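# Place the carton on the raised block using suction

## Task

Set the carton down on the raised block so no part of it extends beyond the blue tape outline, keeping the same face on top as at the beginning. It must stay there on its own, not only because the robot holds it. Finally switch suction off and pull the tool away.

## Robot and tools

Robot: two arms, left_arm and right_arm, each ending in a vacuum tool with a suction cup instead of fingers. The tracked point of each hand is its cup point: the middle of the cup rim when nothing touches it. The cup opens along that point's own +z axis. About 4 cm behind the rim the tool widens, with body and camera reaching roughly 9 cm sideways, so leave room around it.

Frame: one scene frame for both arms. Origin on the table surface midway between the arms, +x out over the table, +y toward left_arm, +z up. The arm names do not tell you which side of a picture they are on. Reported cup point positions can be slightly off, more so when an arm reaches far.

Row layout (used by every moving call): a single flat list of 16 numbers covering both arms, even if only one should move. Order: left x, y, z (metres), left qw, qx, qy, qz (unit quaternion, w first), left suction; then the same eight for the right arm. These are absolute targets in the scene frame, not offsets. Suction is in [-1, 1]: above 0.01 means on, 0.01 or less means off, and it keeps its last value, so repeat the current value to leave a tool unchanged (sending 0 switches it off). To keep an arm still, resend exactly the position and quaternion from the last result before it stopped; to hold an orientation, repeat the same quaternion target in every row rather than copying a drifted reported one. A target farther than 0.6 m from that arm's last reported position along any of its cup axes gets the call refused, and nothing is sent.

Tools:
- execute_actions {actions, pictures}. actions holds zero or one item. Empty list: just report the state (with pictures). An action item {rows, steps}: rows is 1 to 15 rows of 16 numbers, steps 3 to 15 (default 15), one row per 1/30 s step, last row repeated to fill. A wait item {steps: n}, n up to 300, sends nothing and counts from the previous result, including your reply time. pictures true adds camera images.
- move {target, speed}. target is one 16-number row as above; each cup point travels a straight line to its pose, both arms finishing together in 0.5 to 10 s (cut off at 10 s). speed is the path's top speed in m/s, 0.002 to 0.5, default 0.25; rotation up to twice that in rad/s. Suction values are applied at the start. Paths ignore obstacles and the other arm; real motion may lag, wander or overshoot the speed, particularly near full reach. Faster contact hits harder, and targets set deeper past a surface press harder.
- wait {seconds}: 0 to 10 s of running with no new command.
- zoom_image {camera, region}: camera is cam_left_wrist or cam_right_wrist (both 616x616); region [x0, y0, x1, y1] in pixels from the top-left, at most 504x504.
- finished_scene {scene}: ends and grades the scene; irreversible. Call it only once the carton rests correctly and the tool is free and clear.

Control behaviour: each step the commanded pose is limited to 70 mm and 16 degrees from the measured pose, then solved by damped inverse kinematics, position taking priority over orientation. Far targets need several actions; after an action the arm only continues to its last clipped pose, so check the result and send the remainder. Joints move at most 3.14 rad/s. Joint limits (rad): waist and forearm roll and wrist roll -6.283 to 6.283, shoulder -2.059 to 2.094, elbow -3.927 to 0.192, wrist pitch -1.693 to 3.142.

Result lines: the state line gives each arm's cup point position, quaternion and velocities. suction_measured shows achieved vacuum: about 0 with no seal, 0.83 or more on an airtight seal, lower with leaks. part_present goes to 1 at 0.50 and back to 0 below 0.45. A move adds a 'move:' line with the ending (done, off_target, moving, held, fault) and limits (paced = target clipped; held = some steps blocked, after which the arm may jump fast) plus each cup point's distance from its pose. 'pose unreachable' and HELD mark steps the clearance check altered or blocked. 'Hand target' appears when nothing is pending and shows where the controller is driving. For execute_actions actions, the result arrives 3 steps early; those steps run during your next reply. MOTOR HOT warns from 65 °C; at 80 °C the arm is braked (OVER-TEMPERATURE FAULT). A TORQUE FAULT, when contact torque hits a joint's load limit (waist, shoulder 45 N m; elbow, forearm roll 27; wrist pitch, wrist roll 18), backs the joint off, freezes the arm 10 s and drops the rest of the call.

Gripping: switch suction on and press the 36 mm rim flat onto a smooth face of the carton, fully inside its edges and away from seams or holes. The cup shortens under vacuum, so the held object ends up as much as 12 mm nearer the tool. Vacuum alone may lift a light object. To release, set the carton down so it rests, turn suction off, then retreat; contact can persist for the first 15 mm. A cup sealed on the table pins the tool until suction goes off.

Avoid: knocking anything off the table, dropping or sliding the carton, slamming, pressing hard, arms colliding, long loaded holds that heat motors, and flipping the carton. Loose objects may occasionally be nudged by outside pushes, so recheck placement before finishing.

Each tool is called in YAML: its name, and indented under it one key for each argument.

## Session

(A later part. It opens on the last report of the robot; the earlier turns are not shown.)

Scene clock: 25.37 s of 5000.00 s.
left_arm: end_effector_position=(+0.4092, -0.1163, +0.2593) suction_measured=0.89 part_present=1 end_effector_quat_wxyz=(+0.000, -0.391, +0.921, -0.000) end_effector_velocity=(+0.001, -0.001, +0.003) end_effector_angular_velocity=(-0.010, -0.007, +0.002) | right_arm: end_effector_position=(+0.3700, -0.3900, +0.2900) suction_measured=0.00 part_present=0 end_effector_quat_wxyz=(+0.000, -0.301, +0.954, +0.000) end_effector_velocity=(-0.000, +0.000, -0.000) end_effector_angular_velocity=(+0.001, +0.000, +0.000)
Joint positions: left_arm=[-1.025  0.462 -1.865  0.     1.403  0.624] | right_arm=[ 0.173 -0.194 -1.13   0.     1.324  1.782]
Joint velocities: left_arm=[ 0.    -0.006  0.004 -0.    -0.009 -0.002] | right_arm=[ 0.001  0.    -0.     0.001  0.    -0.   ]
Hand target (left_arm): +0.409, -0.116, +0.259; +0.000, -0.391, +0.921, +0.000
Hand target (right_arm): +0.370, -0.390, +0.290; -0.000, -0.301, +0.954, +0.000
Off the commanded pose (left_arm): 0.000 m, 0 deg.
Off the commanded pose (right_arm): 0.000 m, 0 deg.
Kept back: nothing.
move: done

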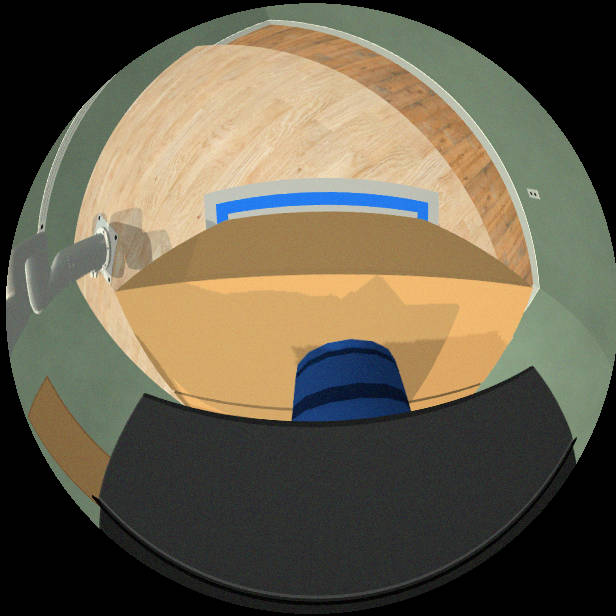

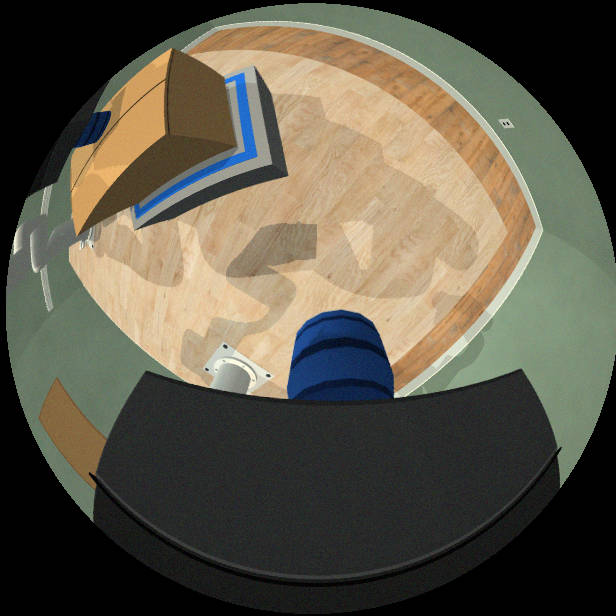

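move:
  target: [0.4088, -0.1168, 0.2495, 0, -0.3907, 0.9205, 0, 1, 0.37, -0.39, 0.29, 0, -0.3007, 0.9537, 0, 0]
  speed: 0.03

move:
  target: [0.4238, -0.1012, 0.2375, 0, -0.3907, 0.9205, 0, 1, 0.37, -0.39, 0.29, 0, -0.3007, 0.9537, 0, 0]
  speed: 0.04

zoom_image:
  camera: "cam_left_wrist"
  region: [180, 170, 465, 300]

zoom_image:
  camera: "cam_right_wrist"
  region: [120, 60, 295, 235]

Scene clock: 27.77 s of 5000.00 s.
left_arm: end_effector_position=(+0.4088, -0.1168, +0.2498) suction_measured=0.89 part_present=1 end_effector_quat_wxyz=(+0.000, -0.391, +0.921, -0.000) end_effector_velocity=(+0.001, -0.000, +0.000) end_effector_angular_velocity=(-0.004, -0.003, +0.002) | right_arm: end_effector_position=(+0.3700, -0.3900, +0.2900) suction_measured=0.00 part_present=0 end_effector_quat_wxyz=(-0.000, -0.301, +0.954, -0.000) end_effector_velocity=(+0.000, -0.000, +0.000) end_effector_angular_velocity=(+0.000, -0.001, -0.000)
Joint positions: left_arm=[-1.026  0.46  -1.836  0.     1.376  0.623] | right_arm=[ 0.173 -0.194 -1.13   0.     1.324  1.782]
Joint velocities: left_arm=[ 0.001 -0.003  0.004 -0.    -0.006 -0.   ] | right_arm=[-0. -0.  0.  0. -0.  0.]
Hand target (left_arm): +0.409, -0.117, +0.249; +0.000, -0.391, +0.921, +0.000
Hand target (right_arm): +0.370, -0.390, +0.290; -0.000, -0.301, +0.954, +0.000
Off the commanded pose (left_arm): 0.000 m, 0 deg.
Off the commanded pose (right_arm): 0.000 m, 0 deg.
Kept back: nothing.
move: done

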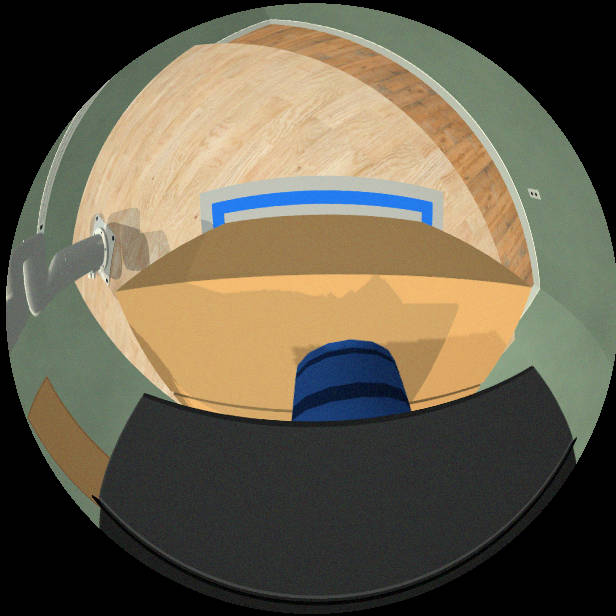

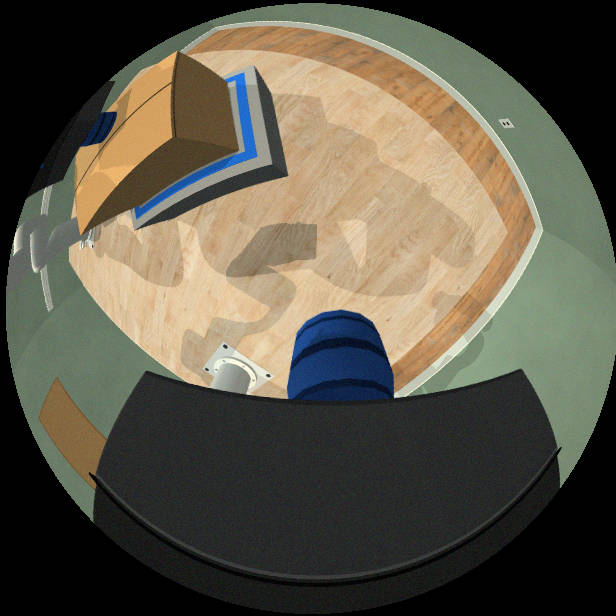

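Scene clock: 28.73 s of 5000.00 s.
left_arm: end_effector_position=(+0.4236, -0.1021, +0.2391) suction_measured=0.89 part_present=1 end_effector_quat_wxyz=(+0.000, -0.390, +0.921, -0.002) end_effector_velocity=(+0.001, +0.001, +0.000) end_effector_angular_velocity=(-0.003, -0.003, -0.001) | right_arm: end_effector_position=(+0.3700, -0.3900, +0.2900) suction_measured=0.00 part_present=0 end_effector_quat_wxyz=(-0.000, -0.301, +0.954, +0.000) end_effector_velocity=(+0.000, -0.000, +0.000) end_effector_angular_velocity=(+0.000, -0.000, -0.001)
Joint positions: left_arm=[-0.991  0.445 -1.783 -0.001  1.334  0.659] | right_arm=[ 0.173 -0.194 -1.13   0.     1.324  1.782]
Joint velocities: left_arm=[ 0.002 -0.003  0.004  0.    -0.005  0.003] | right_arm=[-0. -0. -0.  0.  0.  0.]
Hand target (left_arm): +0.424, -0.101, +0.238; -0.000, -0.391, +0.921, -0.000
Hand target (right_arm): +0.370, -0.390, +0.290; +0.000, -0.301, +0.954, +0.000
Off the commanded pose (left_arm): 0.002 m, 0 deg.
Off the commanded pose (right_arm): 0.000 m, 0 deg.
Kept back: nothing.
move: done

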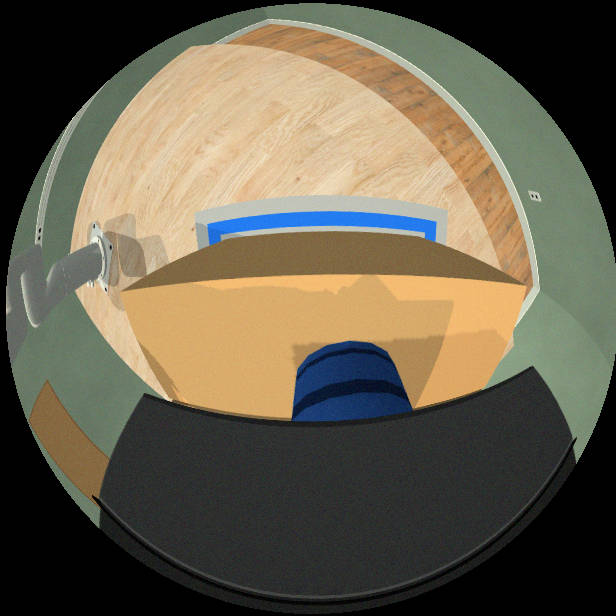

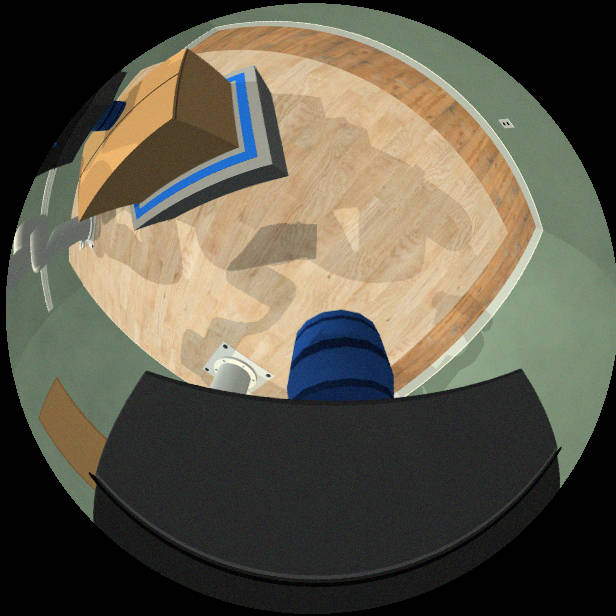

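Region (180, 170, 465, 300) of cam_left_wrist's 616x616 image, scaled by 1.768, with more detail than that image has; it fills the top 230 rows of this view, and the rest is white.

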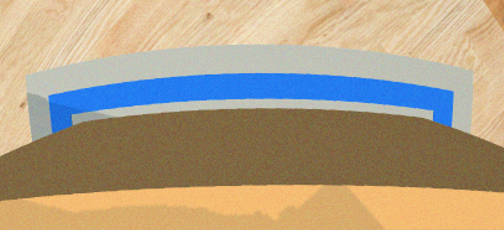

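Region (120, 60, 295, 235) of cam_right_wrist's 616x616 image, scaled by 2.880, with more detail than that image has.

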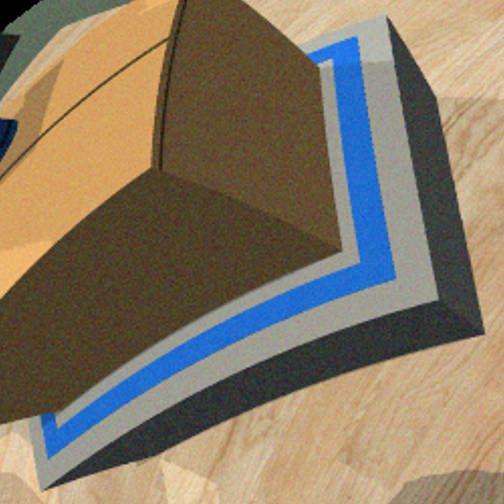

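The carton is flat and inside the tape. Releasing.

execute_actions:
  actions:
    - {"rows": [[0.4236, -0.1021, 0.2405, 0, -0.3907, 0.9205, 0, 0, 0.37, -0.39, 0.29, 0, -0.3007, 0.9537, 0, 0]], "steps": 12}

Scene clock: 29.10 s of 5000.00 s.
left_arm: end_effector_position=(+0.4243, -0.1025, +0.2427) suction_measured=0.00 part_present=0 end_effector_quat_wxyz=(+0.001, -0.391, +0.920, -0.002) end_effector_velocity=(-0.002, +0.000, -0.009) end_effector_angular_velocity=(+0.016, +0.014, -0.001) | right_arm: end_effector_position=(+0.3700, -0.3900, +0.2900) suction_measured=0.00 part_present=0 end_effector_quat_wxyz=(+0.000, -0.301, +0.954, -0.000) end_effector_velocity=(+0.000, -0.000, +0.000) end_effector_angular_velocity=(-0.000, -0.001, -0.000)
Joint positions: left_arm=[-0.991  0.446 -1.794  0.     1.342  0.658] | right_arm=[ 0.173 -0.194 -1.13   0.     1.324  1.782]
Joint velocities: left_arm=[-0.002  0.016 -0.002 -0.001  0.007 -0.001] | right_arm=[-0.    -0.001 -0.    -0.    -0.     0.   ]
Steps of this call (steps 1 to 2: nothing new was sent; steps 3 to 11: the first 9 steps of this action). Readings (end_effector_position | what the end effector reports):
3: left_arm (+0.4236, -0.1020, +0.2391) | right_arm (+0.3700, -0.3900, +0.2900) | left_arm suction_measured=0.48 part_present=1 | right_arm suction_measured=0.00 part_present=0
4: left_arm (+0.4239, -0.1020, +0.2397) | right_arm (+0.3700, -0.3900, +0.2900) | left_arm suction_measured=0.06 part_present=0 | right_arm suction_measured=0.00 part_present=0
6: left_arm (+0.4250, -0.1029, +0.2443) | right_arm (+0.3700, -0.3900, +0.2900) | left_arm suction_measured=0.01 part_present=0 | right_arm suction_measured=0.00 part_present=0
10: left_arm (+0.4244, -0.1025, +0.2432) | right_arm (+0.3700, -0.3900, +0.2900) | left_arm suction_measured=0.00 part_present=0 | right_arm suction_measured=0.00 part_present=0
11: the state above

move:
  target: [0.4243, -0.1000, 0.30, 0, -0.3907, 0.9205, 0, 0, 0.37, -0.42, 0.30, 0, -0.3007, 0.9537, 0, 0]
  speed: 0.2

move:
  target: [0.36, 0.16, 0.34, 0, -0.3907, 0.9205, 0, 0, 0.35, -0.46, 0.31, 0, -0.3007, 0.9537, 0, 0]
  speed: 0.4

Scene clock: 30.20 s of 5000.00 s.
left_arm: end_effector_position=(+0.4243, -0.1000, +0.2990) suction_measured=0.00 part_present=0 end_effector_quat_wxyz=(-0.000, -0.391, +0.921, +0.000) end_effector_velocity=(+0.001, -0.000, +0.007) end_effector_angular_velocity=(-0.002, -0.002, +0.001) | right_arm: end_effector_position=(+0.3700, -0.4197, +0.2999) suction_measured=0.00 part_present=0 end_effector_quat_wxyz=(+0.000, -0.301, +0.954, +0.000) end_effector_velocity=(+0.000, -0.001, +0.001) end_effector_angular_velocity=(+0.002, -0.001, +0.000)
Joint positions: left_arm=[-0.988  0.467 -1.987  0.     1.521  0.661] | right_arm=[ 0.103 -0.195 -1.158  0.     1.352  1.712]
Joint velocities: left_arm=[ 0.001  0.007 -0.03   0.     0.021 -0.   ] | right_arm=[-0.003  0.    -0.002  0.002  0.001 -0.003]
Hand target (left_arm): +0.424, -0.100, +0.300; -0.000, -0.391, +0.921, -0.000
Hand target (right_arm): +0.370, -0.420, +0.300; +0.000, -0.301, +0.954, -0.000
Off your previous action's commanded pose (left_arm): 0.002 m, 0 deg at its last step (step 3 of this call).
Off your previous action's commanded pose (right_arm): 0.000 m, 0 deg at its last step (step 3 of this call).
Off the commanded pose (left_arm): 0.001 m, 0 deg.
Off the commanded pose (right_arm): 0.000 m, 0 deg.
Kept back: nothing.
move: done

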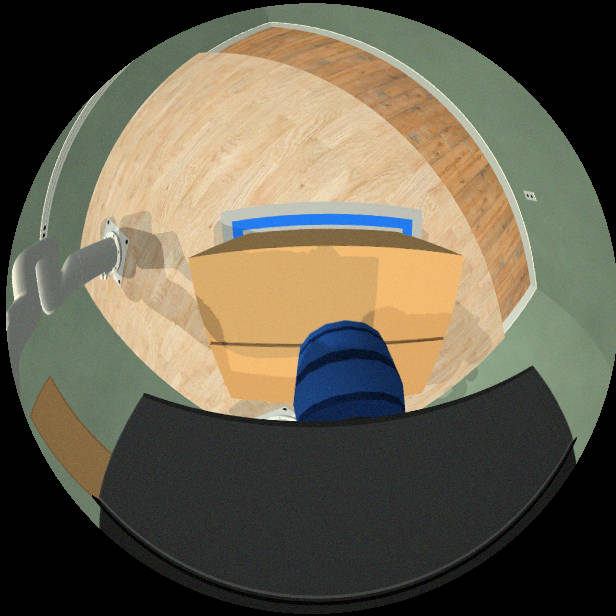

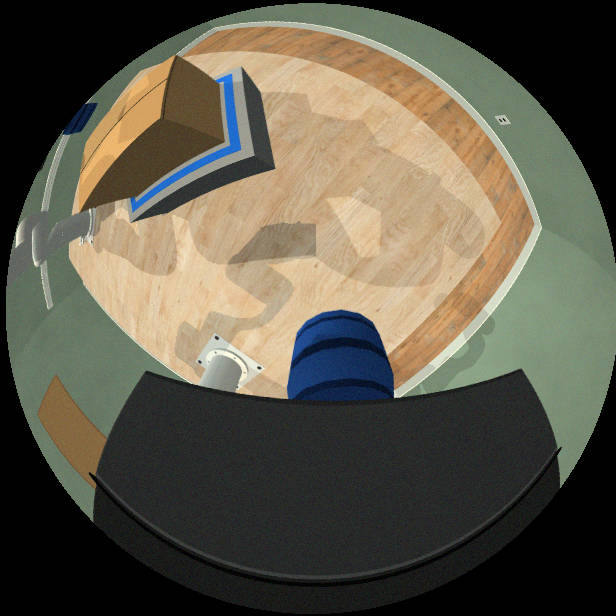

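Scene clock: 31.70 s of 5000.00 s.
left_arm: end_effector_position=(+0.3599, +0.1596, +0.3400) suction_measured=0.00 part_present=0 end_effector_quat_wxyz=(-0.001, -0.391, +0.921, +0.000) end_effector_velocity=(-0.000, +0.002, +0.001) end_effector_angular_velocity=(-0.003, -0.002, +0.002) | right_arm: end_effector_position=(+0.3500, -0.4599, +0.3099) suction_measured=0.00 part_present=0 end_effector_quat_wxyz=(+0.000, -0.301, +0.954, -0.000) end_effector_velocity=(-0.000, +0.000, -0.000) end_effector_angular_velocity=(+0.001, +0.000, -0.000)
Joint positions: left_arm=[-0.68  -0.364 -1.116 -0.001  1.481  0.969] | right_arm=[ 0.003 -0.251 -1.131  0.     1.382  1.612]
Joint velocities: left_arm=[ 0.006 -0.007  0.003 -0.002  0.001  0.004] | right_arm=[-0.     0.     0.     0.001  0.    -0.   ]
Hand target (left_arm): +0.360, +0.160, +0.340; -0.000, -0.391, +0.921, -0.000
Hand target (right_arm): +0.350, -0.460, +0.310; +0.000, -0.301, +0.954, -0.000
Off the commanded pose (left_arm): 0.000 m, 0 deg.
Off the commanded pose (right_arm): 0.000 m, 0 deg.
Kept back: nothing.
move: done; limits=paced

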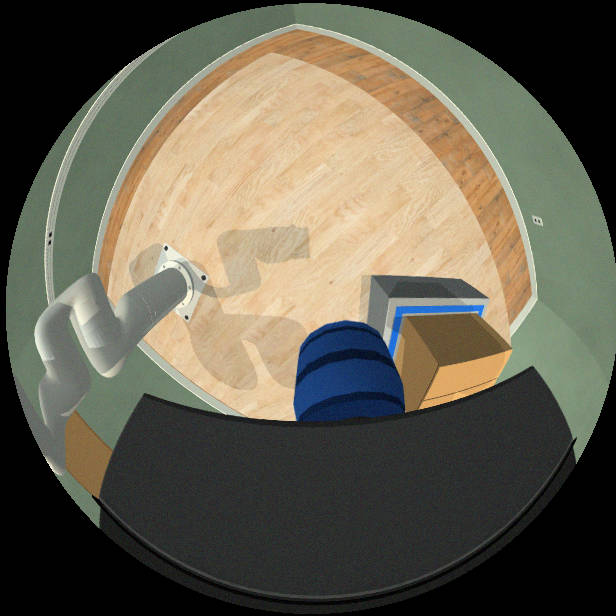

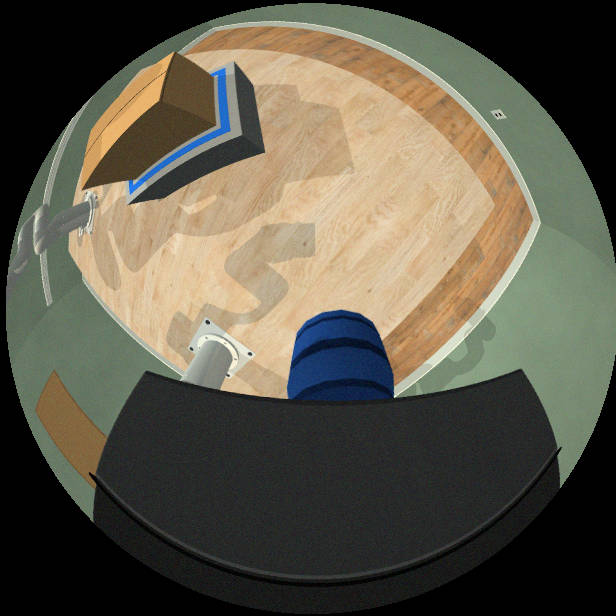

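The carton sits inside the tape on all sides and both arms are clear.

finished_scene:
  scene: 1

The scene is finished: the task was done.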